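# Transfer 96-well plate from nest N1 to nest N2

## Task

Pick up the 96-well culture plate from plate nest N1 and place it in plate nest N2 so that it lies flat within that nest's locating features, with well A1 at the nest corner labelled A1 and the lid seated all the way down on the plate; then open the gripper(s) and withdraw them from the plate.

## Robot and tools

Robot: two arms, left_arm and right_arm, each ending in a parallel two-finger gripper with a wrist camera (cam_left_wrist, cam_right_wrist, 504x504 pixels each). The arms' names do not refer to sides of any image.

Frame: every pose lives in a single shared scene frame. The origin sits on the table surface midway between the arms, +x points out across the table, +z points up, and left_arm is on the +y side. Arm bases (URDF roots): left_arm at (-0.034, +0.302, 0) m with quat_wxyz (+0.997, 0, 0, +0.080); right_arm at (+0.008, -0.293, 0) m with quat_wxyz (+1.000, 0, 0, +0.018). Viewed from the arms, N1 is the right-hand nest and N2 the left-hand nest. The plate starts in N1 with A1 at the A1 corner. Any mounting plates and the metal frame behind the arms are fixed obstacles.

Gripper axes: the fingers extend along the gripper's +z and close along its y. end_effector_position is the point between the pads, roughly 1 cm short of the fingertips.

The row (used by execute_actions and move): one flat list of exactly 16 numbers covering both arms, even if only one moves: x, y, z, qw, qx, qy, qz, opening for left_arm, followed by the same eight for right_arm. x, y, z are an absolute target position in metres for that gripper's end_effector_position; qw, qx, qy, qz are an absolute target orientation (w first), both in the scene frame. Opening runs from -1 (closed) to +1 (fully open, 0.094 m). A row is rejected if any target lies over 0.6 m from that arm's last reported position along any of its gripper axes. To hold an orientation steady, repeat the same quaternion you sent before rather than copying the reported one, which drifts. To keep an arm still, resend its last reported pose and the opening it should keep.

execute_actions(actions, pictures): actions is a list with zero or one entry. [] simply reports the state. {"rows": [...], "steps": n} runs 1 to 15 rows, one per control step of 1/30 s, n at most 15 (default 15); if rows run out, the last is repeated. {"steps": n} alone waits until n steps (up to 300) have passed since the previous result, your thinking time included. pictures (true/false) controls whether images come back; by default they do. A rejected call sends nothing.

move(target, speed): target is one 16-number row as above (absolute poses). Each gripper travels in a straight line toward its pose; both paths finish together and last 0.5 to 10 s, stopping short if longer is needed. speed is the path's top speed in m/s, 0.002 to 0.5 (default 0.25); rotation is capped at twice that in rad/s. Openings are applied at the start. Paths do not avoid obstacles or the other arm, and grippers may lag, stray or overshoot speed, especially near full extension. Faster contact hits harder, and aiming further beyond a contact presses harder. The result adds a "move:" line with the outcome (done, off_target, moving, held, fault) and active limits, plus each gripper's distance from its pose. If only one arm is named, the other finished fine. limits=paced: the pose was clipped; limits=held: some steps were blocked, after which the arm may lurch quickly.

wait(seconds): 0 to 10 s with no new command. zoom_image(camera, region): enlarges [x0, y0, x1, y1] pixels (origin top-left, at most 504x504) of that camera's latest picture. read_manual(section): returns licence text only, no motion. finished_scene(scene): pass the current scene number to end and grade it; irreversible, so only call once the plate is settled and the grippers are clear.

Control behaviour: each step the commanded pose is clamped to within 70 mm and 16 degrees of the measured pose, then reached by damped inverse kinematics, favouring position over orientation. After an action ends an arm only continues to its last clamped pose, so far targets need several calls; check the reported pose. Joint friction may leave the gripper up to about 31 mm off, and tiny commands may not move it. The simulation keeps running while you think and write.

Results: the state line lists each arm's position and quaternion; printed positions can be off, more at long reach. grip_measured is the finger opening on the command scale (last Joint positions value gives metres), with a fixed error up to about 1 mm. A "Hand target" line shows where each gripper is being driven. "pose unreachable" names an arm whose command the clearance check changed or blocked; HELD marks steps not sent. FAULT or OVER-TEMPERATURE FAULT lines mean an arm stopped. Joint torques are noisy and offset. MOTOR HOT appears from 75 °C; at 90 °C the arm halts 10 s, at 100 °C it goes limp and drops.

Gripping: command about 0.03 below grip_measured for a firm hold, less for a gentle one. Pads push about 50 to 62 N, less on thin parts.

Avoid: dropping the plate from more than a few millimetres, separating or tilting the lid, knocking anything off the table, colliding arms with each other or pressing hard, slamming into the nests, and holding loads long enough to overheat. Objects may occasionally be nudged by outside pushes, so recheck with the cameras.

Each tool is called after "Call:" in YAML: its name, and indented under it one key for each argument.

## Session

Call:
execute_actions:
  actions: []

Scene clock: 0.00 s of 13200.00 s.
left_arm: end_effector_position=(+0.2837, +0.3289, +0.2114) grip_measured=+1.000 end_effector_quat_wxyz=(+0.231, +0.783, -0.454, +0.356) | right_arm: end_effector_position=(+0.3083, -0.0659, +0.2843) grip_measured=+1.000 end_effector_quat_wxyz=(+0.487, -0.416, +0.638, -0.427)
Joint positions: left_arm=[ 0.352  1.675  1.512 -1.457  0.875 -1.555  0.094] | right_arm=[ 1.05   1.365  1.013 -0.096  1.193 -0.878  0.094]
Joint velocities: left_arm=[ 0.012  0.002 -0.012 -0.066 -0.051  0.007  0.   ] | right_arm=[-0.007 -0.012  0.012 -0.007  0.022 -0.007  0.   ]
Joint torques (N m, as the arm reports them, + toward a larger angle): no reading
Hand target (left_arm): +0.284, +0.329, +0.211; +0.231, +0.783, -0.454, +0.356
Hand target (right_arm): +0.308, -0.066, +0.284; +0.487, -0.416, +0.638, -0.427

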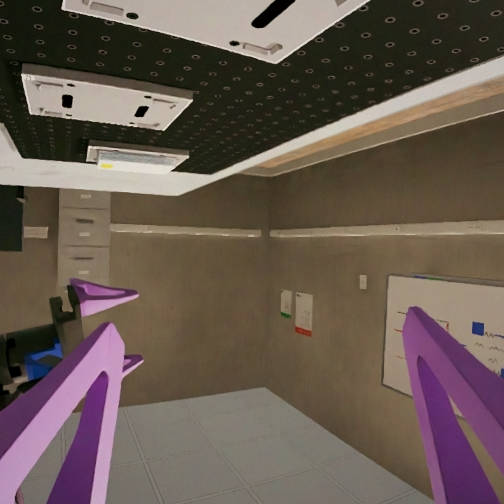

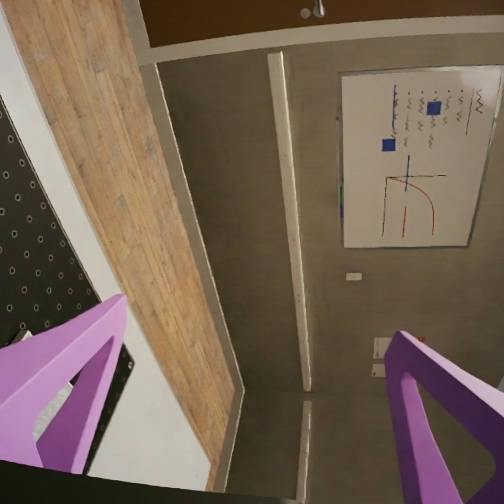

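Call:
move:
  target: [0.27, 0.18, 0.32, 0.2, 0, 0.98, 0, 1, 0.30, -0.22, 0.32, 0.2, 0, 0.98, 0, 1]
  speed: 0.25

Scene clock: 8.70 s of 13200.00 s.
left_arm: end_effector_position=(+0.2712, +0.1765, +0.3139) grip_measured=+1.000 end_effector_quat_wxyz=(+0.233, -0.004, +0.972, -0.037) | right_arm: end_effector_position=(+0.3008, -0.2185, +0.3147) grip_measured=+1.000 end_effector_quat_wxyz=(+0.228, -0.014, +0.973, +0.011)
Joint positions: left_arm=[-0.624  1.58   2.005 -1.539 -0.142 -0.44   0.094] | right_arm=[ 0.275  1.491  1.931 -1.561  0.109  0.257  0.094]
Joint velocities: left_arm=[-0.007 -0.017  0.017 -0.037  0.007 -0.037  0.   ] | right_arm=[-0.012 -0.007 -0.002  0.022  0.022  0.022  0.   ]
Joint torques (N m, as the arm reports them, + toward a larger angle): left_arm=[-1.22 -6.77  7.9   1.01 -0.22  0.06] | right_arm=[-0.9  -4.53  6.93  1.29 -0.01  0.14]
Hand target (left_arm): +0.267, +0.177, +0.322; +0.242, +0.003, +0.970, -0.036
Hand target (right_arm): +0.299, -0.220, +0.319; +0.232, -0.009, +0.973, +0.016
Off the commanded pose (left_arm): 0.007 m, 6 deg.
Off the commanded pose (right_arm): 0.006 m, 4 deg.
joint sent to its limit (left arm) — the command would take joint 4 (wrist pitch) past its lower limit, so that joint was sent only as far as its limit.
joint sent to its limit (right arm) — the command would take joint 4 (wrist pitch) past its lower limit, so that joint was sent only as far as its limit.
After step 90, 0.50 s passed at rest.
move: off_target (left_arm, right_arm)

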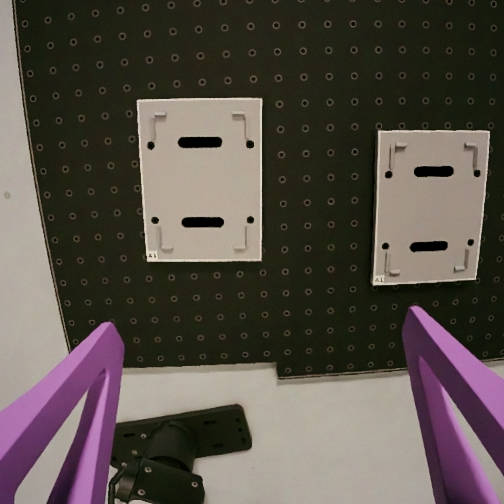

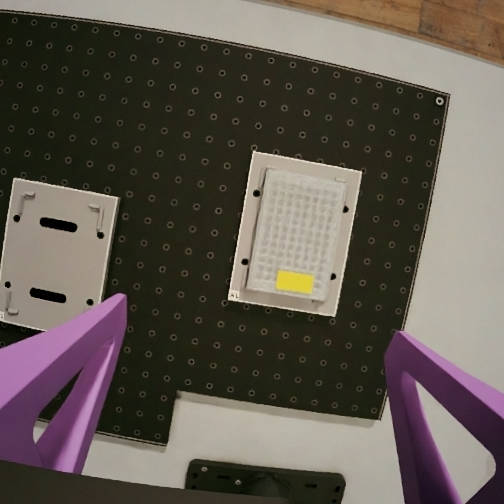

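Call:
move:
  target: [0.318, 0.21, 0.09, 0, 0, 1, 0, 1, 0.336, -0.27, 0.08, 0, 0.009, 1, 0, 1]
  speed: 0.2

Scene clock: 37.03 s of 13200.00 s.
left_arm: end_effector_position=(+0.3214, +0.2075, +0.0929) grip_measured=+1.000 end_effector_quat_wxyz=(+0.003, +0.001, +1.000, +0.003) | right_arm: end_effector_position=(+0.3318, -0.2698, +0.0839) grip_measured=+1.000 end_effector_quat_wxyz=(-0.001, +0.008, +1.000, +0.001)
Joint positions: left_arm=[-0.423  1.939  1.615 -1.243 -0.008 -0.261  0.094] | right_arm=[ 0.034  1.785  1.379 -1.166 -0.001  0.086  0.094]
Joint velocities: left_arm=[ 0.022 -0.002 -0.002 -0.007  0.081  0.051  0.   ] | right_arm=[-0.017 -0.007 -0.002  0.007 -0.066 -0.037  0.   ]
Joint torques (N m, as the arm reports them, + toward a larger angle): left_arm=[ 0.46 -9.61  5.95  0.48  0.07  0.06] | right_arm=[-0.75 -7.12  5.55  0.57 -0.06 -0.02]
Hand target (left_arm): +0.322, +0.209, +0.088; +0.001, +0.001, +1.000, -0.001
Hand target (right_arm): +0.333, -0.271, +0.080; -0.001, +0.007, +1.000, +0.004
Off the commanded pose (left_arm): 0.005 m, 1 deg.
Off the commanded pose (right_arm): 0.006 m, 0 deg.
After step 90, 23.60 s passed at rest.
move: done

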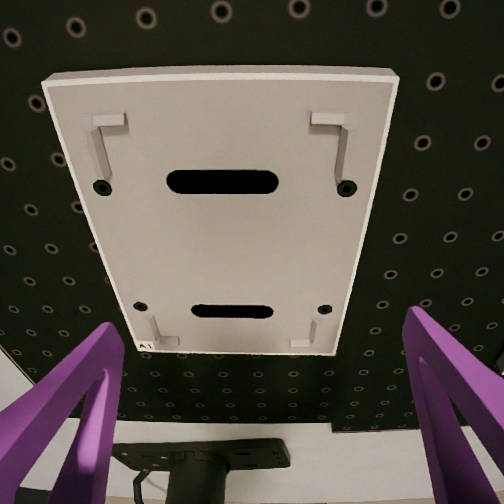

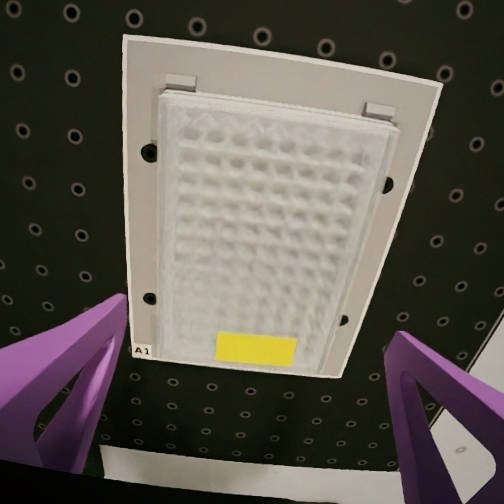

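Call:
move:
  target: [0.300, 0.219, 0.07, 0, 0.0436, 0.999, 0, 1, 0.317, -0.264, 0.055, 0, 0.004, 1, 0, 1]
  speed: 0.05

Scene clock: 54.17 s of 13200.00 s.
left_arm: end_effector_position=(+0.3016, +0.2166, +0.0695) grip_measured=+1.000 end_effector_quat_wxyz=(-0.005, +0.045, +0.999, +0.005) | right_arm: end_effector_position=(+0.3167, -0.2666, +0.0501) grip_measured=+1.000 end_effector_quat_wxyz=(-0.014, +0.004, +1.000, -0.000)
Joint positions: left_arm=[-0.413  1.885  1.448 -1.146 -0.008 -0.163  0.094] | right_arm=[ 0.048  1.785  1.24  -1.054 -0.002  0.091  0.094]
Joint velocities: left_arm=[ 0.007 -0.002 -0.007 -0.051  0.022 -0.007  0.   ] | right_arm=[-0.017  0.002  0.012  0.051 -0.037  0.022  0.   ]
Joint torques (N m, as the arm reports them, + toward a larger angle): left_arm=[  0.62 -10.64   5.25   0.44   0.05   0.06] | right_arm=[ 0.84 -9.7   4.64  0.49  0.04  0.2 ]
Hand target (left_arm): +0.301, +0.219, +0.070; -0.000, +0.043, +0.999, +0.000
Hand target (right_arm): +0.317, -0.264, +0.055; -0.000, +0.004, +1.000, +0.000
Off the commanded pose (left_arm): 0.003 m, 1 deg.
Off the commanded pose (right_arm): 0.006 m, 2 deg.
After step 90, 12.83 s passed at rest.
move: done

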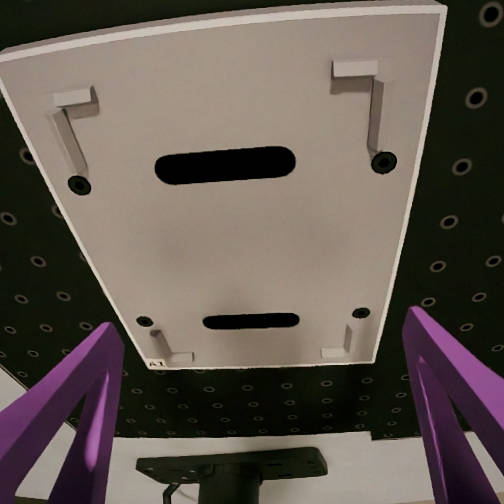

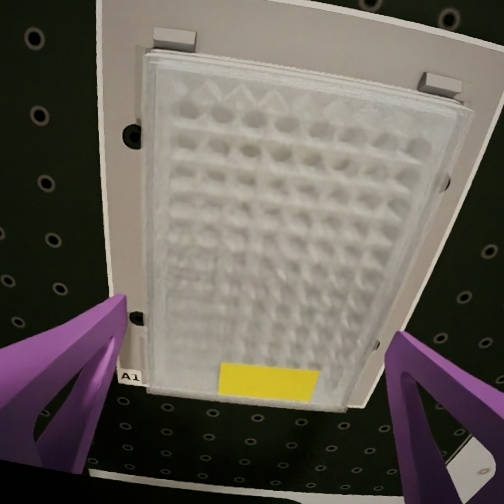

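Call:
move:
  target: [0.300, 0.219, 0.07, 0, 0.0436, 0.999, 0, 1, 0.320, -0.265, 0.026, 0, 0.004, 1, 0, 1]
  speed: 0.02

Scene clock: 70.00 s of 13200.00 s.
left_arm: end_effector_position=(+0.3019, +0.2165, +0.0695) grip_measured=+1.000 end_effector_quat_wxyz=(-0.005, +0.046, +0.999, +0.005) | right_arm: end_effector_position=(+0.3225, -0.2661, +0.0348) grip_measured=+1.000 end_effector_quat_wxyz=(+0.008, +0.004, +1.000, +0.002)
Joint positions: left_arm=[-0.413  1.885  1.448 -1.145 -0.008 -0.162  0.094] | right_arm=[ 0.048  1.785  1.176 -0.945 -0.002  0.091  0.094]
Joint velocities: left_arm=[-0.007  0.007 -0.022  0.007  0.022 -0.051  0.   ] | right_arm=[ 0.007  0.007 -0.012  0.037 -0.037  0.007  0.   ]
Joint torques (N m, as the arm reports them, + toward a larger angle): left_arm=[  0.5  -10.81   5.2    0.46   0.05   0.05] | right_arm=[ 0.34 -6.13  4.76  0.62  0.04  0.2 ]
Hand target (left_arm): +0.300, +0.219, +0.070; -0.000, +0.044, +0.999, +0.000
Hand target (right_arm): +0.320, -0.265, +0.026; +0.000, +0.004, +1.000, -0.000
Off the commanded pose (left_arm): 0.003 m, 1 deg.
Off the commanded pose (right_arm): 0.009 m, 1 deg.
After step 90, 11.37 s passed at rest.
move: done

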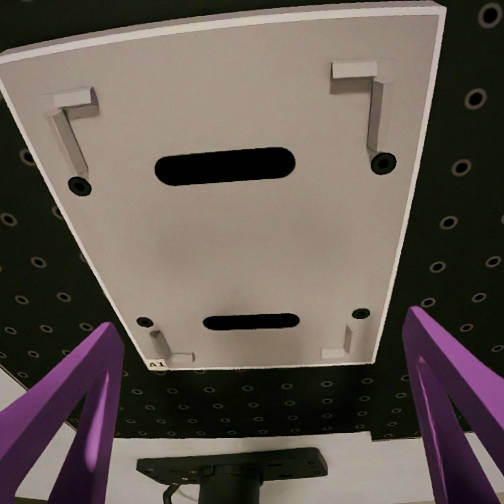

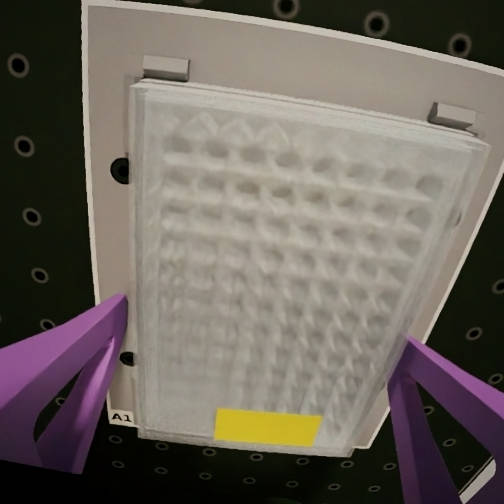

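Call:
move:
  target: [0.300, 0.219, 0.07, 0, 0.0436, 0.999, 0, 1, 0.321, -0.268, 0.019, -0.008, 0.004, 1, 0, 1]
  speed: 0.015

Scene clock: 80.93 s of 13200.00 s.
left_arm: end_effector_position=(+0.3019, +0.2165, +0.0695) grip_measured=+1.000 end_effector_quat_wxyz=(-0.005, +0.046, +0.999, +0.005) | right_arm: end_effector_position=(+0.3232, -0.2661, +0.0331) grip_measured=+1.000 end_effector_quat_wxyz=(+0.008, +0.004, +1.000, +0.001)
Joint positions: left_arm=[-0.413  1.885  1.448 -1.145 -0.008 -0.162  0.094] | right_arm=[ 0.048  1.791  1.176 -0.94  -0.001  0.091  0.094]
Joint velocities: left_arm=[ 0.002 -0.007 -0.007 -0.007 -0.007  0.007  0.   ] | right_arm=[-0.007 -0.022 -0.007 -0.066  0.037 -0.022  0.   ]
Joint torques (N m, as the arm reports them, + toward a larger angle): left_arm=[  0.5  -10.81   5.18   0.46   0.05   0.05] | right_arm=[-0.42 -4.6   5.17  0.64 -0.01  0.06]
Hand target (left_arm): +0.300, +0.219, +0.070; -0.000, +0.044, +0.999, +0.000
Hand target (right_arm): +0.320, -0.268, +0.020; -0.008, +0.004, +1.000, +0.000
Off the commanded pose (left_arm): 0.003 m, 1 deg.
Off the commanded pose (right_arm): 0.014 m, 2 deg.
After step 90, 6.50 s passed at rest.
move: off_target (right_arm)

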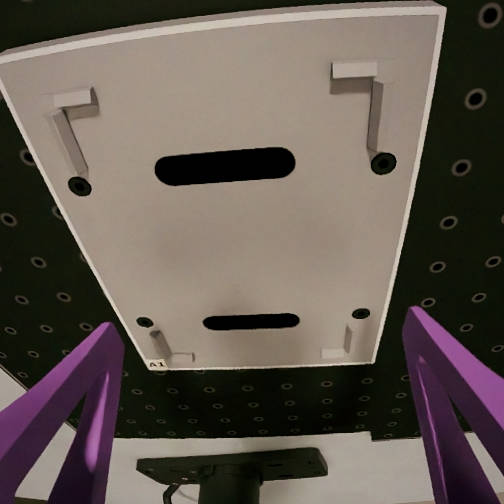

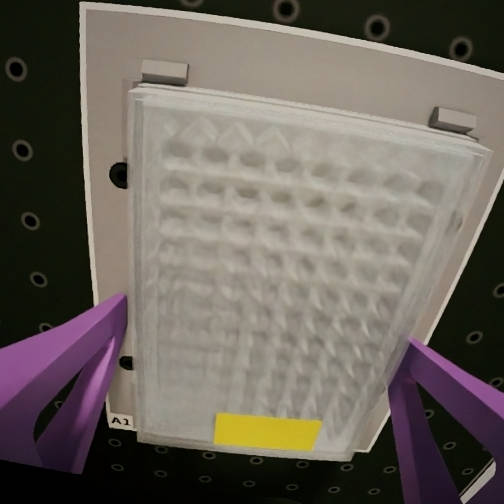

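Call:
move:
  target: [0.300, 0.219, 0.07, 0, 0.0436, 0.999, 0, 1, 0.323, -0.2685, 0.030, 0.006, 0.004, 1, 0, 0.775]
  speed: 0.015

Scene clock: 86.63 s of 13200.00 s.
left_arm: end_effector_position=(+0.3019, +0.2165, +0.0695) grip_measured=+1.000 end_effector_quat_wxyz=(-0.005, +0.046, +0.999, +0.005) | right_arm: end_effector_position=(+0.3233, -0.2669, +0.0331) grip_measured=+0.795 end_effector_quat_wxyz=(+0.008, +0.004, +1.000, -0.001)
Joint positions: left_arm=[-0.413  1.885  1.448 -1.145 -0.008 -0.162  0.094] | right_arm=[ 0.048  1.791  1.176 -0.94   0.003  0.091  0.084]
Joint velocities: left_arm=[ 0.012  0.022  0.007  0.022 -0.007 -0.022  0.   ] | right_arm=[ 0.012 -0.007  0.017 -0.022  0.022  0.022  0.   ]
Joint torques (N m, as the arm reports them, + toward a larger angle): left_arm=[  0.49 -10.81   5.18   0.46   0.06   0.05] | right_arm=[-0.75 -6.95  5.56  0.59 -0.02  0.06]
Hand target (left_arm): +0.300, +0.219, +0.070; -0.000, +0.044, +0.999, +0.000
Hand target (right_arm): +0.323, -0.268, +0.030; +0.006, +0.004, +1.000, +0.000
Off the commanded pose (left_arm): 0.003 m, 1 deg.
Off the commanded pose (right_arm): 0.004 m, 0 deg.
After step 90, 2.00 s passed at rest.
move: done

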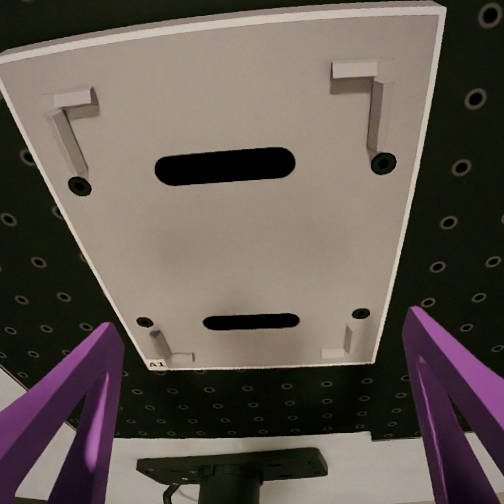

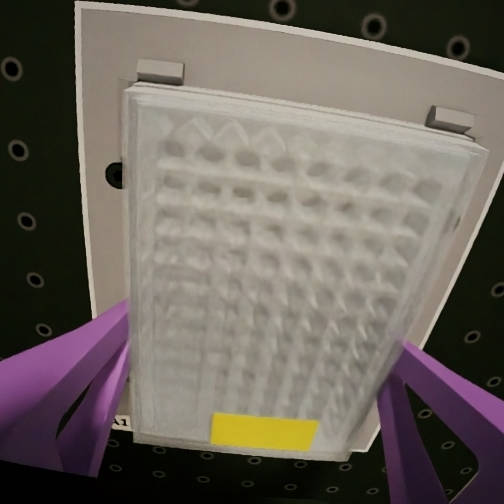

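Call:
move:
  target: [0.300, 0.219, 0.07, 0, 0.0436, 0.999, 0, 1, 0.3235, -0.267, 0.072, 0.008, 0.004, 1, 0, 0.765]
  speed: 0.03

Scene clock: 94.30 s of 13200.00 s.
left_arm: end_effector_position=(+0.3019, +0.2165, +0.0695) grip_measured=+1.000 end_effector_quat_wxyz=(-0.005, +0.046, +0.999, +0.005) | right_arm: end_effector_position=(+0.3204, -0.2671, +0.0605) grip_measured=+0.795 end_effector_quat_wxyz=(-0.006, +0.004, +1.000, -0.002)
Joint positions: left_arm=[-0.413  1.885  1.448 -1.145 -0.008 -0.162  0.094] | right_arm=[ 0.048  1.772  1.268 -1.078  0.003  0.091  0.084]
Joint velocities: left_arm=[-0.022 -0.007  0.007 -0.007 -0.022  0.051  0.   ] | right_arm=[ 0.002 -0.007  0.002 -0.037  0.007 -0.037  0.001]
Joint torques (N m, as the arm reports them, + toward a larger angle): left_arm=[  0.49 -10.81   5.19   0.46   0.06   0.05] | right_arm=[-0.28 -9.16  7.56  0.29  0.01  0.1 ]
Hand target (left_arm): +0.300, +0.219, +0.070; -0.000, +0.044, +0.999, +0.000
Hand target (right_arm): +0.324, -0.267, +0.072; +0.008, +0.004, +1.000, +0.000
Off the commanded pose (left_arm): 0.003 m, 1 deg.
Off the commanded pose (right_arm): 0.012 m, 2 deg.
After step 90, 2.97 s passed at rest.
move: off_target (right_arm)

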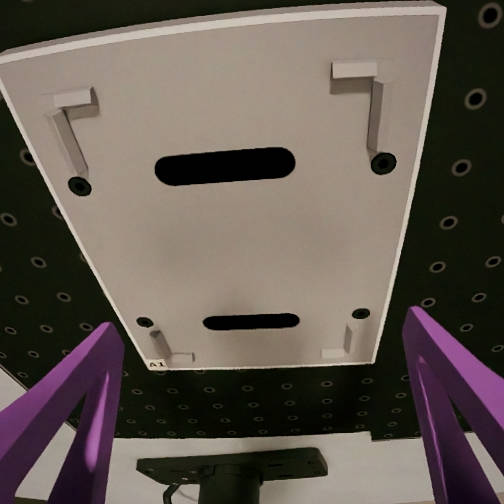

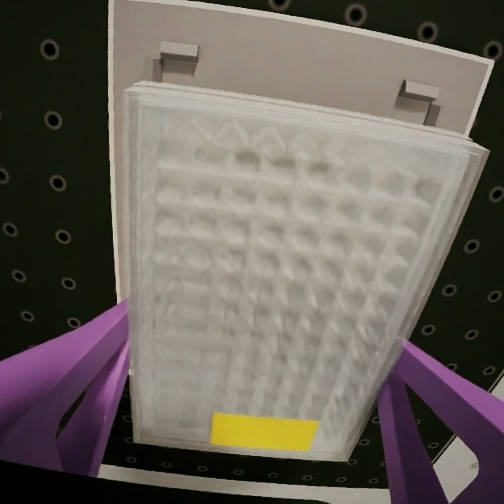

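Call:
move:
  target: [0.300, 0.219, 0.07, 0, 0.0436, 0.999, 0, 1, 0.266, -0.008, 0.075, 0.008, 0.026, 1, 0, 0.765]
  speed: 0.1

Scene clock: 110.63 s of 13200.00 s.
left_arm: end_effector_position=(+0.3019, +0.2165, +0.0695) grip_measured=+1.000 end_effector_quat_wxyz=(-0.005, +0.046, +0.999, +0.005) | right_arm: end_effector_position=(+0.2703, -0.0091, +0.0752) grip_measured=+0.795 end_effector_quat_wxyz=(+0.013, +0.022, +1.000, +0.004)
Joint positions: left_arm=[-0.413  1.885  1.448 -1.145 -0.008 -0.162  0.094] | right_arm=[ 0.795  2.003  1.635 -1.18   0.015  0.875  0.084]
Joint velocities: left_arm=[-0.022  0.012 -0.007 -0.051  0.007  0.022  0.   ] | right_arm=[-0.002 -0.022 -0.002  0.022  0.007  0.022  0.   ]
Joint torques (N m, as the arm reports them, + toward a larger angle): left_arm=[  0.49 -10.81   5.19   0.46   0.05   0.05] | right_arm=[ 0.3  -8.46  7.94  0.33  0.12  0.25]
Hand target (left_arm): +0.300, +0.219, +0.070; -0.000, +0.044, +0.999, +0.000
Hand target (right_arm): +0.271, -0.008, +0.074; +0.013, +0.026, +1.000, -0.002
Off the commanded pose (left_arm): 0.003 m, 1 deg.
Off the commanded pose (right_arm): 0.004 m, 1 deg.
After step 90, 10.23 s passed at rest.
move: done

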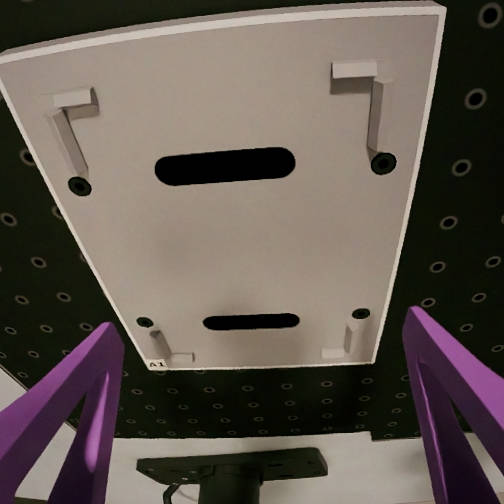

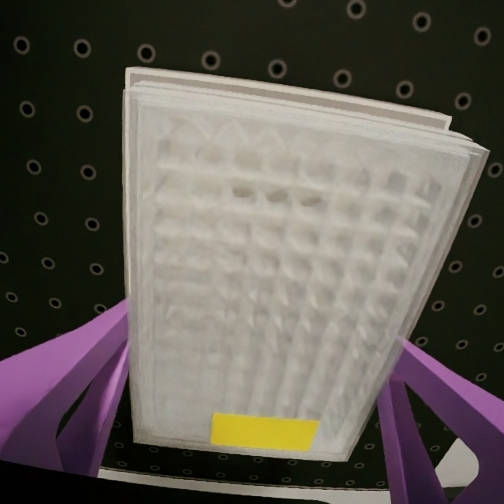

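Call:
move:
  target: [0.300, 0.219, 0.07, 0, 0.0436, 0.999, 0, 1, 0.251, -0.009, 0.06, 0.008, 0.009, 1, 0, 0.765]
  speed: 0.04

Scene clock: 118.67 s of 13200.00 s.
left_arm: end_effector_position=(+0.3019, +0.2165, +0.0695) grip_measured=+1.000 end_effector_quat_wxyz=(-0.005, +0.046, +0.999, +0.005) | right_arm: end_effector_position=(+0.2526, -0.0124, +0.0535) grip_measured=+0.795 end_effector_quat_wxyz=(-0.001, +0.008, +1.000, -0.013)
Joint positions: left_arm=[-0.413  1.885  1.448 -1.145 -0.008 -0.162  0.094] | right_arm=[ 0.825  2.003  1.548 -1.136  0.015  0.877  0.084]
Joint velocities: left_arm=[-0.002 -0.007 -0.002 -0.037  0.022 -0.022  0.   ] | right_arm=[-0.007  0.012  0.007  0.066 -0.051 -0.022 -0.   ]
Joint torques (N m, as the arm reports them, + toward a larger angle): left_arm=[  0.5  -10.81   5.19   0.46   0.06   0.05] | right_arm=[  0.66 -11.66   5.05   0.5    0.01   0.26]
Hand target (left_arm): +0.300, +0.219, +0.070; -0.000, +0.044, +0.999, +0.000
Hand target (right_arm): +0.251, -0.009, +0.060; +0.008, +0.009, +1.000, -0.000
Off the commanded pose (left_arm): 0.003 m, 1 deg.
Off the commanded pose (right_arm): 0.007 m, 2 deg.
After step 90, 4.13 s passed at rest.
move: done

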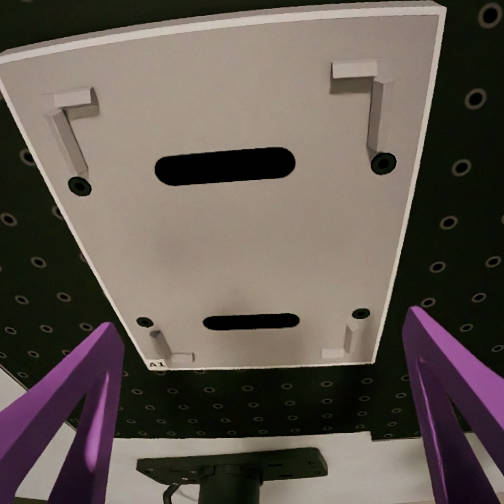

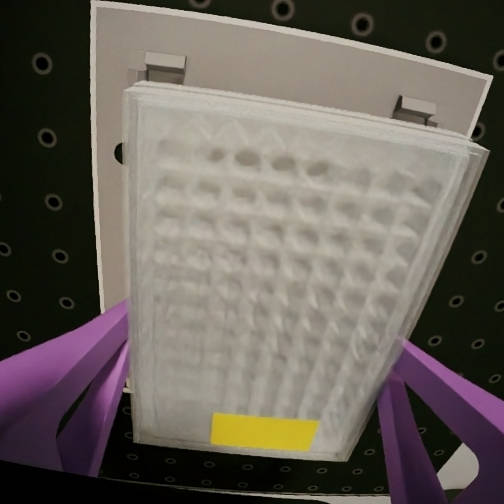

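Call:
move:
  target: [0.300, 0.219, 0.07, 0, 0.0436, 0.999, 0, 1, 0.2489, -0.0070, 0.0458, 0.0122, 0.0165, 1, 0.0178, 0.765]
  speed: 0.015

Scene clock: 144.77 s of 13200.00 s.
left_arm: end_effector_position=(+0.3019, +0.2165, +0.0695) grip_measured=+1.000 end_effector_quat_wxyz=(-0.005, +0.046, +0.999, +0.005) | right_arm: end_effector_position=(+0.2515, -0.0111, +0.0396) grip_measured=+0.795 end_effector_quat_wxyz=(+0.007, +0.016, +1.000, +0.004)
Joint positions: left_arm=[-0.413  1.885  1.448 -1.145 -0.008 -0.162  0.094] | right_arm=[ 0.825  1.985  1.465 -1.036  0.005  0.892  0.084]
Joint velocities: left_arm=[-0.012  0.017 -0.012  0.066 -0.022 -0.066  0.   ] | right_arm=[ 0.007 -0.017  0.002 -0.022  0.007  0.007  0.001]
Joint torques (N m, as the arm reports them, + toward a larger angle): left_arm=[  0.49 -10.81   5.18   0.46   0.06   0.05] | right_arm=[  0.68 -11.32   5.04   0.57  -0.03   0.21]
Hand target (left_arm): +0.300, +0.219, +0.070; -0.000, +0.044, +0.999, +0.000
Hand target (right_arm): +0.249, -0.007, +0.046; +0.012, +0.017, +1.000, +0.017
Off the commanded pose (left_arm): 0.003 m, 1 deg.
Off the commanded pose (right_arm): 0.008 m, 2 deg.
After step 90, 20.70 s passed at rest.
move: done

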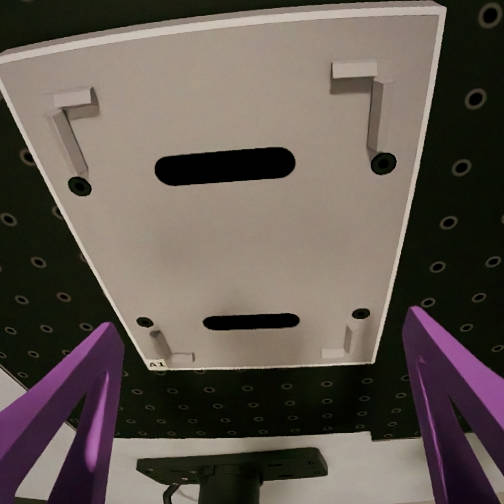

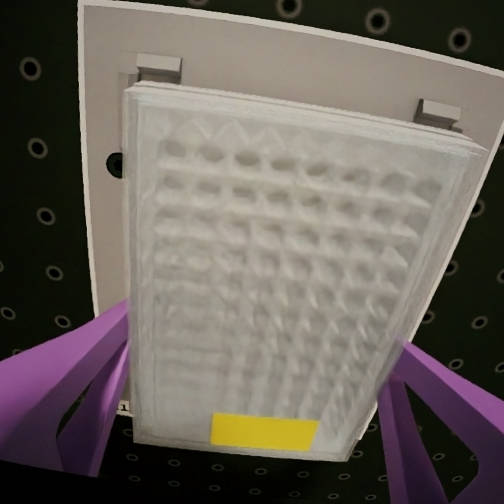

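Call:
move:
  target: [0.300, 0.219, 0.07, 0, 0.0436, 0.999, 0, 1, 0.2508, -0.0048, 0.0398, 0.009, 0.0165, 1, 0.0141, 0.765]
  speed: 0.01

Scene clock: 155.43 s of 13200.00 s.
left_arm: end_effector_position=(+0.3019, +0.2165, +0.0695) grip_measured=+1.000 end_effector_quat_wxyz=(-0.005, +0.046, +0.999, +0.005) | right_arm: end_effector_position=(+0.2523, -0.0100, +0.0397) grip_measured=+0.795 end_effector_quat_wxyz=(+0.008, +0.016, +1.000, +0.006)
Joint positions: left_arm=[-0.413  1.885  1.448 -1.145 -0.008 -0.162  0.094] | right_arm=[ 0.825  1.985  1.465 -1.031  0.004  0.892  0.084]
Joint velocities: left_arm=[-0.007 -0.007  0.007  0.007  0.037  0.051  0.   ] | right_arm=[ 0.002 -0.007 -0.007  0.066  0.022 -0.022  0.   ]
Joint torques (N m, as the arm reports them, + toward a larger angle): left_arm=[  0.51 -10.81   5.19   0.47   0.06   0.05] | right_arm=[ 0.83 -9.34  5.95  0.6  -0.02  0.21]
Hand target (left_arm): +0.300, +0.219, +0.070; -0.000, +0.044, +0.999, +0.000
Hand target (right_arm): +0.251, -0.005, +0.040; +0.009, +0.017, +1.000, +0.014
Off the commanded pose (left_arm): 0.003 m, 1 deg.
Off the commanded pose (right_arm): 0.005 m, 1 deg.
After step 90, 6.53 s passed at rest.
move: done

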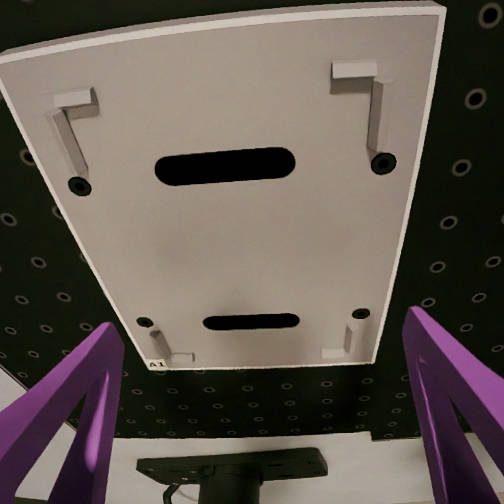

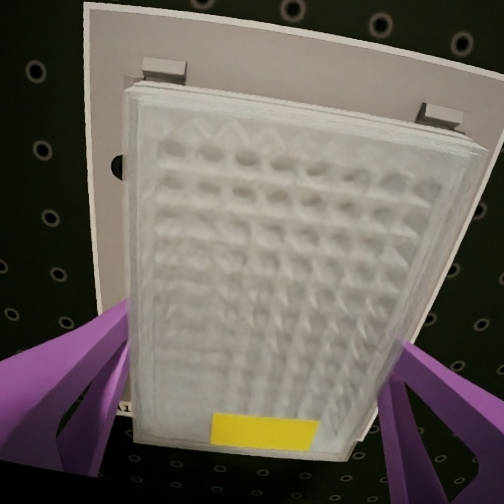

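Call:
move:
  target: [0.300, 0.219, 0.07, 0, 0.0436, 0.999, 0, 1, 0.2507, -0.0065, 0.027, -0.0012, 0.018, 1, 0.0024, 0.765]
  speed: 0.008

Scene clock: 165.37 s of 13200.00 s.
left_arm: end_effector_position=(+0.3019, +0.2165, +0.0695) grip_measured=+1.000 end_effector_quat_wxyz=(-0.005, +0.046, +0.999, +0.005) | right_arm: end_effector_position=(+0.2522, -0.0099, +0.0342) grip_measured=+0.795 end_effector_quat_wxyz=(+0.004, +0.016, +1.000, +0.003)
Joint positions: left_arm=[-0.413  1.885  1.448 -1.145 -0.008 -0.162  0.094] | right_arm=[ 0.825  2.001  1.465 -1.026  0.004  0.892  0.084]
Joint velocities: left_arm=[-0.002 -0.032 -0.012 -0.022  0.037 -0.022  0.   ] | right_arm=[-0.002  0.007  0.007  0.007 -0.007  0.007 -0.001]
Joint torques (N m, as the arm reports them, + toward a larger angle): left_arm=[  0.49 -10.8    5.19   0.46   0.06   0.05] | right_arm=[ 0.27 -7.83  6.11  0.55 -0.04  0.21]
Hand target (left_arm): +0.300, +0.219, +0.070; -0.000, +0.044, +0.999, +0.000
Hand target (right_arm): +0.251, -0.007, +0.027; -0.001, +0.018, +1.000, +0.003
Off the commanded pose (left_arm): 0.003 m, 1 deg.
Off the commanded pose (right_arm): 0.008 m, 1 deg.
After step 90, 5.07 s passed at rest.
move: done

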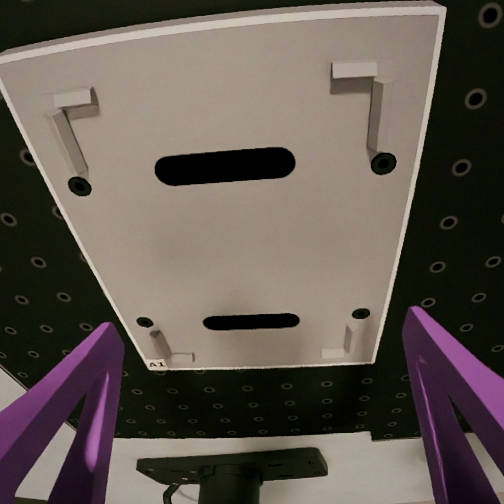

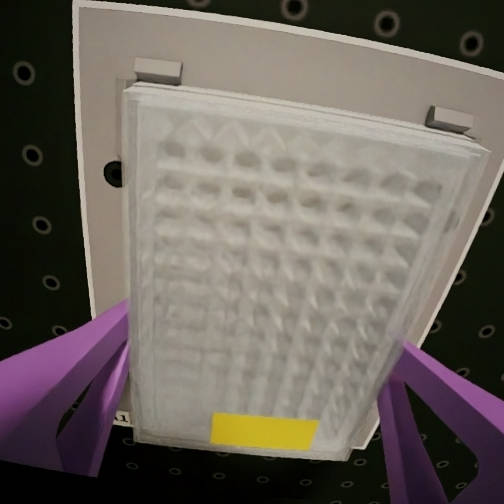

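This matches the seated reference view, so I'm releasing the plate.

Call:
move:
  target: [0.300, 0.219, 0.07, 0, 0.0436, 0.999, 0, 1, 0.2522, -0.0099, 0.0342, 0.004, 0.016, 1, 0.003, 1]
  speed: 0.01

Call:
move:
  target: [0.29, 0.20, 0.10, 0, 0.015, 1, 0, 1, 0.2522, -0.0099, 0.095, 0.004, 0.016, 1, 0.003, 1]
  speed: 0.05

Scene clock: 178.17 s of 13200.00 s.
left_arm: end_effector_position=(+0.3019, +0.2165, +0.0695) grip_measured=+1.000 end_effector_quat_wxyz=(-0.005, +0.046, +0.999, +0.005) | right_arm: end_effector_position=(+0.2522, -0.0099, +0.0342) grip_measured=+1.000 end_effector_quat_wxyz=(+0.004, +0.016, +1.000, +0.003)
Joint positions: left_arm=[-0.413  1.885  1.448 -1.145 -0.008 -0.162  0.094] | right_arm=[ 0.825  2.001  1.465 -1.026  0.004  0.892  0.094]
Joint velocities: left_arm=[-0.017  0.002 -0.017 -0.007  0.022 -0.051  0.   ] | right_arm=[ 0.012 -0.012  0.002  0.037 -0.066 -0.022  0.   ]
Joint torques (N m, as the arm reports them, + toward a larger angle): left_arm=[  0.5  -10.8    5.2    0.46   0.05   0.05] | right_arm=[ 0.06 -9.45  6.09  0.46  0.02  0.12]
Hand target (left_arm): +0.300, +0.219, +0.070; -0.000, +0.044, +0.999, +0.000
Hand target (right_arm): +0.252, -0.010, +0.034; +0.004, +0.016, +1.000, +0.003
Off the commanded pose (left_arm): 0.003 m, 1 deg.
Off the commanded pose (right_arm): 0.000 m, 0 deg.
After step 90, 8.87 s passed at rest.
move: done

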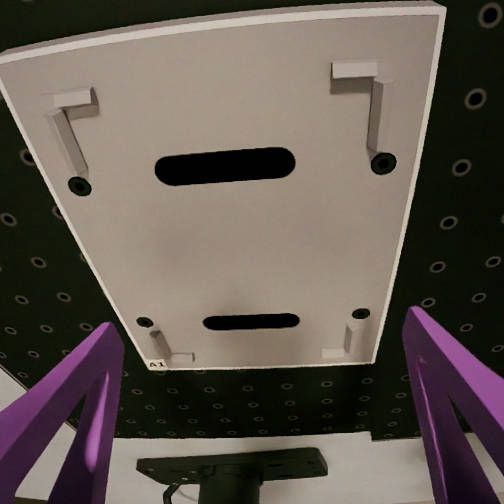

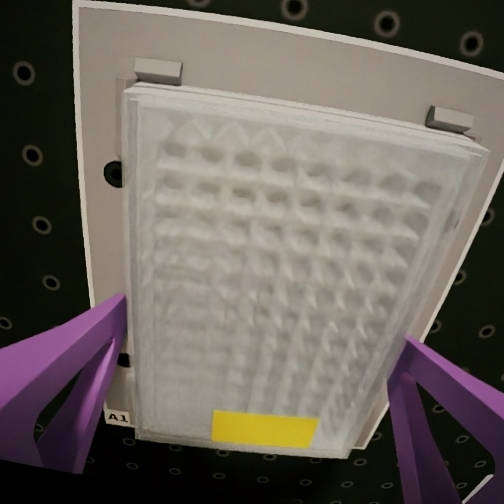

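Scene clock: 179.87 s of 13200.00 s.
left_arm: end_effector_position=(+0.2891, +0.2055, +0.0895) grip_measured=+1.000 end_effector_quat_wxyz=(-0.008, +0.013, +1.000, +0.006) | right_arm: end_effector_position=(+0.2514, -0.0108, +0.0824) grip_measured=+1.000 end_effector_quat_wxyz=(-0.004, +0.016, +1.000, -0.007)
Joint positions: left_arm=[-0.454  1.844  1.476 -1.221 -0.007 -0.267  0.094] | right_arm=[ 0.825  1.982  1.634 -1.239  0.004  0.892  0.094]
Joint velocities: left_arm=[-0.002 -0.002  0.017 -0.007 -0.081 -0.022  0.   ] | right_arm=[-0.007 -0.012  0.002 -0.051 -0.007  0.037  0.   ]
Joint torques (N m, as the arm reports them, + toward a larger angle): left_arm=[ -1.2  -10.25   8.45   0.19   0.07  -0.07] | right_arm=[ -0.06 -11.2    7.66   0.28   0.06   0.09]
Hand target (left_arm): +0.289, +0.200, +0.100; -0.000, +0.015, +1.000, -0.001
Hand target (right_arm): +0.253, -0.010, +0.095; +0.004, +0.016, +1.000, +0.003
Off the commanded pose (left_arm): 0.012 m, 1 deg.
Off the commanded pose (right_arm): 0.013 m, 1 deg.
move: off_target (left_arm, right_arm)

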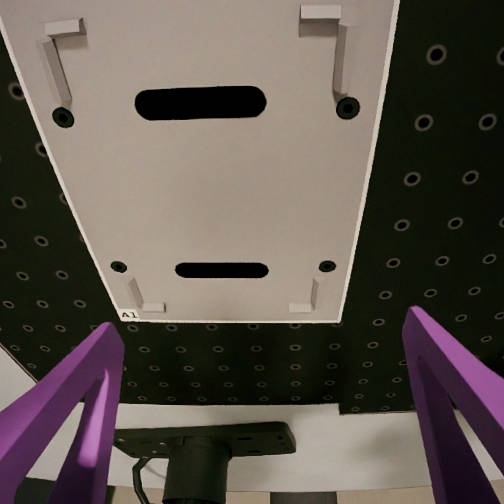

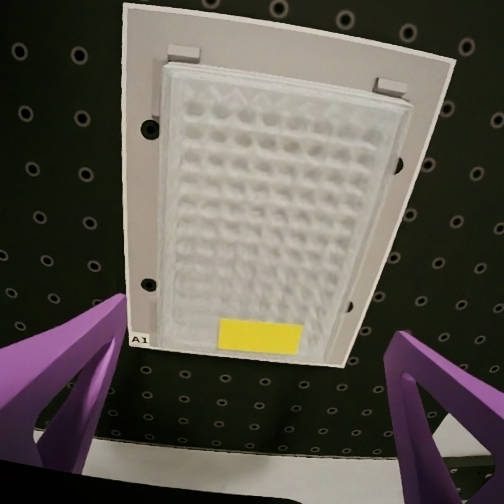

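Call:
move:
  target: [0.242, 0.002, 0.075, 0, 0.015, 1, 0, 1, 0.25, -0.30, 0.13, 0, 0.0, 1, 0, 1]
  speed: 0.15

Scene clock: 188.00 s of 13200.00 s.
left_arm: end_effector_position=(+0.2384, +0.0028, +0.0766) grip_measured=+1.000 end_effector_quat_wxyz=(+0.003, +0.016, +1.000, -0.009) | right_arm: end_effector_position=(+0.2480, -0.2988, +0.1257) grip_measured=+1.000 end_effector_quat_wxyz=(-0.010, +0.002, +1.000, -0.001)
Joint positions: left_arm=[-0.99   2.08   1.754 -1.228  0.007 -0.797  0.094] | right_arm=[-0.059  1.467  1.209 -1.332  0.002 -0.019  0.094]
Joint velocities: left_arm=[-0.002 -0.017  0.022 -0.007 -0.037 -0.037  0.   ] | right_arm=[-0.012  0.002 -0.007  0.007  0.066  0.022  0.   ]
Joint torques (N m, as the arm reports them, + toward a larger angle): left_arm=[-0.7  -9.9   8.57  0.24  0.02 -0.05] | right_arm=[-0.99 -6.13  6.32  0.28 -0.11  0.03]
Hand target (left_arm): +0.237, -0.000, +0.075; -0.004, +0.015, +1.000, -0.007
Hand target (right_arm): +0.245, -0.299, +0.131; -0.005, +0.000, +1.000, +0.003
Off the commanded pose (left_arm): 0.004 m, 1 deg.
Off the commanded pose (right_arm): 0.005 m, 1 deg.
After step 90, 2.57 s passed at rest.
move: done

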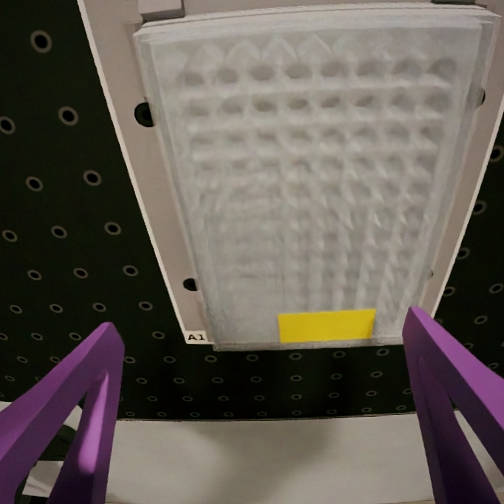

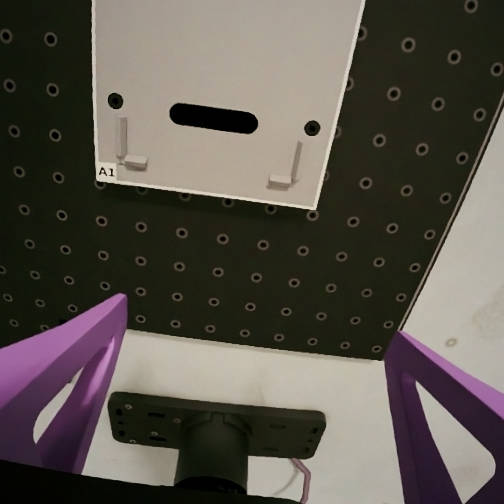

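Call:
move:
  target: [0.260, -0.016, 0.062, 0, 0.022, 1, 0, 1, 0.248, -0.2988, 0.1257, -0.010, 0.002, 1, -0.001, 1]
  speed: 0.05

Scene clock: 200.60 s of 13200.00 s.
left_arm: end_effector_position=(+0.2576, -0.0182, +0.0629) grip_measured=+1.000 end_effector_quat_wxyz=(+0.003, +0.020, +1.000, -0.008) | right_arm: end_effector_position=(+0.2479, -0.2987, +0.1257) grip_measured=+1.000 end_effector_quat_wxyz=(-0.010, +0.001, +1.000, -0.001)
Joint positions: left_arm=[-0.99   2.209  1.903 -1.249  0.007 -0.789  0.094] | right_arm=[-0.059  1.467  1.209 -1.333  0.002 -0.022  0.094]
Joint velocities: left_arm=[-0.012 -0.002  0.032 -0.081 -0.022  0.066  0.   ] | right_arm=[ 0.007 -0.007 -0.022 -0.022 -0.037  0.037  0.   ]
Joint torques (N m, as the arm reports them, + toward a larger angle): left_arm=[  0.02 -11.     8.58   0.24  -0.14   0.06] | right_arm=[-0.16 -4.9   6.41  0.41 -0.02  0.12]
Hand target (left_arm): +0.260, -0.016, +0.062; +0.000, +0.022, +1.000, -0.000
Hand target (right_arm): +0.248, -0.299, +0.126; -0.010, +0.002, +1.000, -0.001
Off the commanded pose (left_arm): 0.003 m, 1 deg.
Off the commanded pose (right_arm): 0.000 m, 0 deg.
After step 90, 8.70 s passed at rest.
move: done

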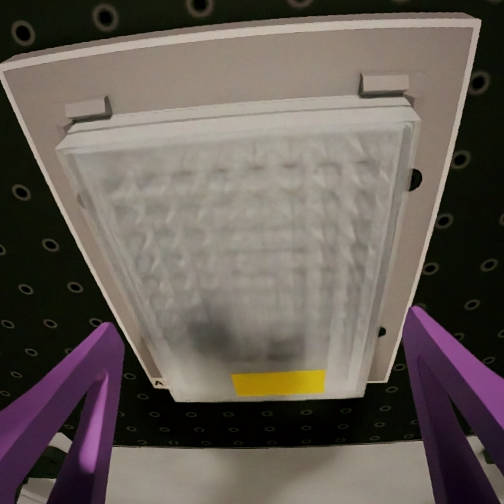

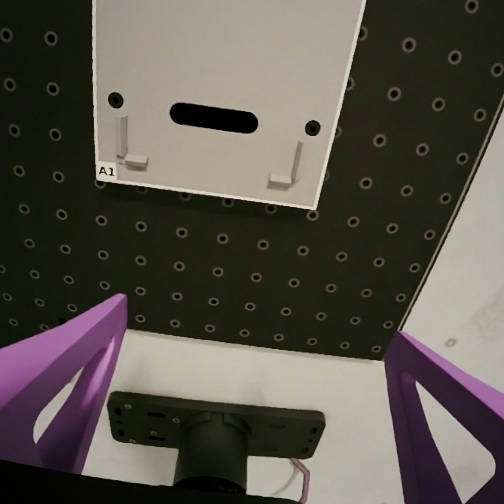

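Call:
move:
  target: [0.259, -0.0165, 0.037, 0, 0.022, 1, 0, 1, 0.248, -0.2988, 0.1257, -0.010, 0.002, 1, -0.001, 1]
  speed: 0.02

Scene clock: 214.33 s of 13200.00 s.
left_arm: end_effector_position=(+0.2598, -0.0206, +0.0495) grip_measured=+1.000 end_effector_quat_wxyz=(+0.005, +0.021, +1.000, -0.011) | right_arm: end_effector_position=(+0.2479, -0.2987, +0.1257) grip_measured=+1.000 end_effector_quat_wxyz=(-0.010, +0.001, +1.000, -0.001)
Joint positions: left_arm=[-0.99   2.221  1.868 -1.196  0.007 -0.789  0.094] | right_arm=[-0.059  1.467  1.209 -1.333  0.002 -0.022  0.094]
Joint velocities: left_arm=[ 0.002 -0.007  0.007 -0.037 -0.037  0.022  0.   ] | right_arm=[-0.012  0.002 -0.002  0.022  0.022 -0.022  0.   ]
Joint torques (N m, as the arm reports them, + toward a larger angle): left_arm=[ -0.1  -11.03   5.37   0.49  -0.14   0.05] | right_arm=[-0.01 -4.53  6.2   0.43  0.02  0.12]
Hand target (left_arm): +0.259, -0.016, +0.037; -0.000, +0.022, +1.000, +0.000
Hand target (right_arm): +0.248, -0.299, +0.126; -0.010, +0.002, +1.000, -0.001
Off the commanded pose (left_arm): 0.013 m, 1 deg.
Off the commanded pose (right_arm): 0.000 m, 0 deg.
After step 90, 9.00 s passed at rest.
move: off_target (left_arm)

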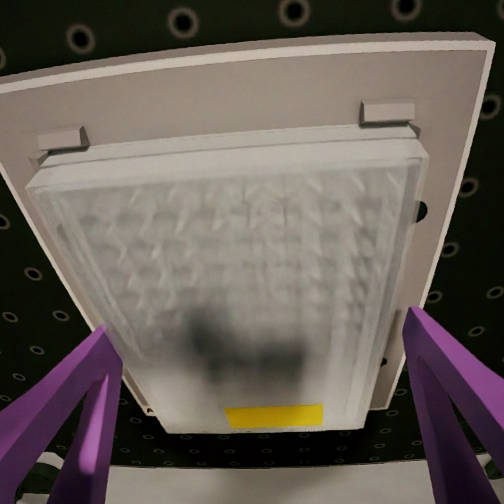

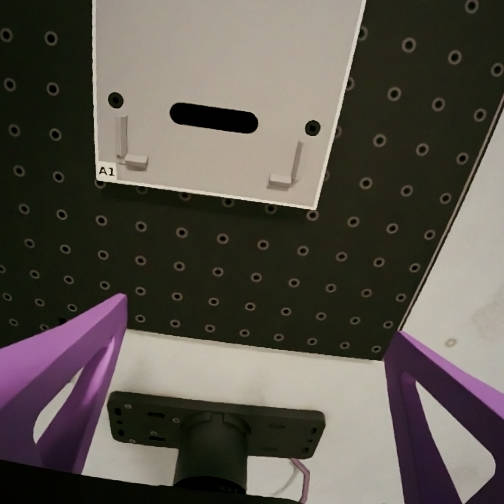

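Call:
move:
  target: [0.2577, -0.0183, 0.0308, -0.0103, 0.021, 1, 0.0062, 1, 0.248, -0.2988, 0.1257, -0.010, 0.002, 1, -0.001, 1]
  speed: 0.012

Scene clock: 225.53 s of 13200.00 s.
left_arm: end_effector_position=(+0.2591, -0.0198, +0.0420) grip_measured=+1.000 end_effector_quat_wxyz=(-0.001, +0.021, +1.000, -0.004) | right_arm: end_effector_position=(+0.2479, -0.2987, +0.1257) grip_measured=+1.000 end_effector_quat_wxyz=(-0.010, +0.001, +1.000, -0.001)
Joint positions: left_arm=[-0.99   2.239  1.868 -1.195  0.007 -0.789  0.094] | right_arm=[-0.059  1.467  1.209 -1.333  0.002 -0.022  0.094]
Joint velocities: left_arm=[-0.012 -0.007 -0.022  0.007 -0.051 -0.007  0.   ] | right_arm=[-0.002 -0.002  0.007  0.022 -0.022 -0.007  0.   ]
Joint torques (N m, as the arm reports them, + toward a larger angle): left_arm=[ -0.29 -10.3    7.05   0.34  -0.06   0.01] | right_arm=[ 0.06 -4.83  6.27  0.39 -0.03  0.2 ]
Hand target (left_arm): +0.258, -0.018, +0.031; -0.010, +0.021, +1.000, +0.006
Hand target (right_arm): +0.248, -0.299, +0.126; -0.010, +0.002, +1.000, -0.001
Off the commanded pose (left_arm): 0.011 m, 2 deg.
Off the commanded pose (right_arm): 0.000 m, 0 deg.
After step 90, 6.07 s passed at rest.
move: off_target (left_arm)

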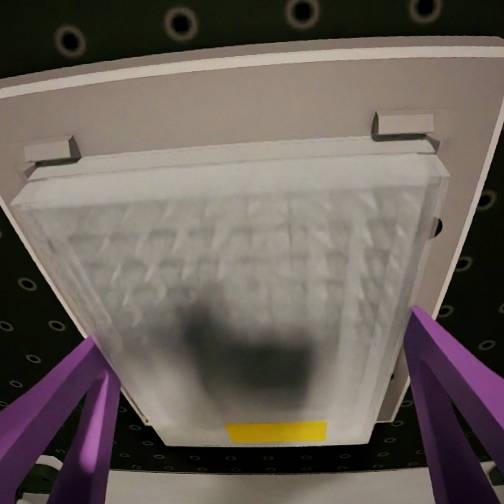

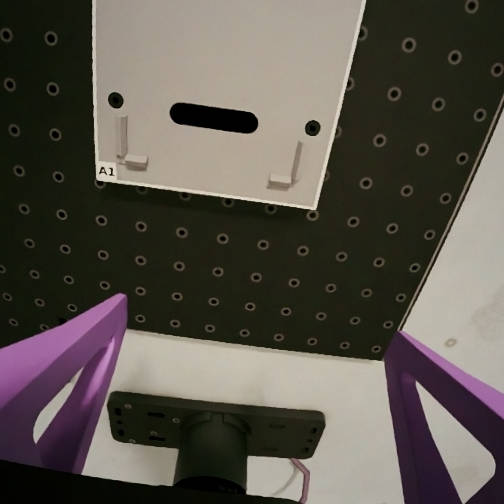

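Call:
move:
  target: [0.2572, -0.0178, 0.0265, -0.0137, 0.021, 1, 0.0099, 1, 0.248, -0.2988, 0.1257, -0.010, 0.002, 1, -0.001, 1]
  speed: 0.012

Scene clock: 231.07 s of 13200.00 s.
left_arm: end_effector_position=(+0.2590, -0.0198, +0.0417) grip_measured=+1.000 end_effector_quat_wxyz=(-0.001, +0.021, +1.000, -0.004) | right_arm: end_effector_position=(+0.2479, -0.2987, +0.1257) grip_measured=+1.000 end_effector_quat_wxyz=(-0.010, +0.001, +1.000, -0.001)
Joint positions: left_arm=[-0.99   2.24   1.868 -1.195  0.007 -0.789  0.094] | right_arm=[-0.059  1.467  1.209 -1.333  0.002 -0.022  0.094]
Joint velocities: left_arm=[ 0.002 -0.022  0.002 -0.051 -0.007  0.007  0.   ] | right_arm=[-0.002 -0.007 -0.002 -0.007 -0.081 -0.022  0.   ]
Joint torques (N m, as the arm reports them, + toward a larger angle): left_arm=[-0.31 -9.6   7.01  0.34 -0.06  0.01] | right_arm=[-0.23 -4.75  6.25  0.41  0.01  0.12]
Hand target (left_arm): +0.257, -0.018, +0.027; -0.014, +0.021, +1.000, +0.010
Hand target (right_arm): +0.248, -0.299, +0.126; -0.010, +0.002, +1.000, -0.001
Off the commanded pose (left_arm): 0.015 m, 2 deg.
Off the commanded pose (right_arm): 0.000 m, 0 deg.
After step 90, 0.70 s passed at rest.
move: off_target (left_arm)

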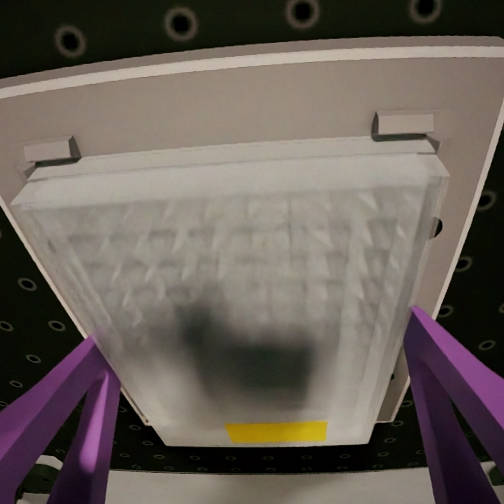

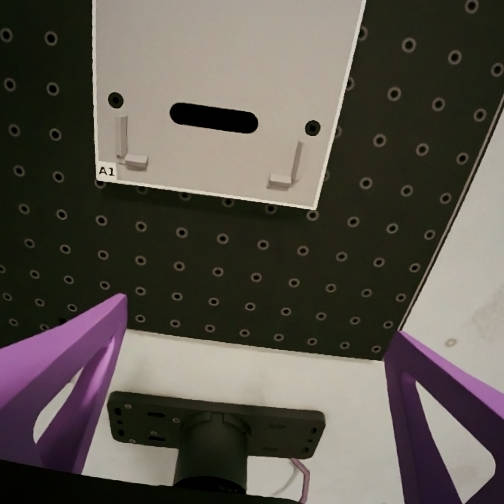

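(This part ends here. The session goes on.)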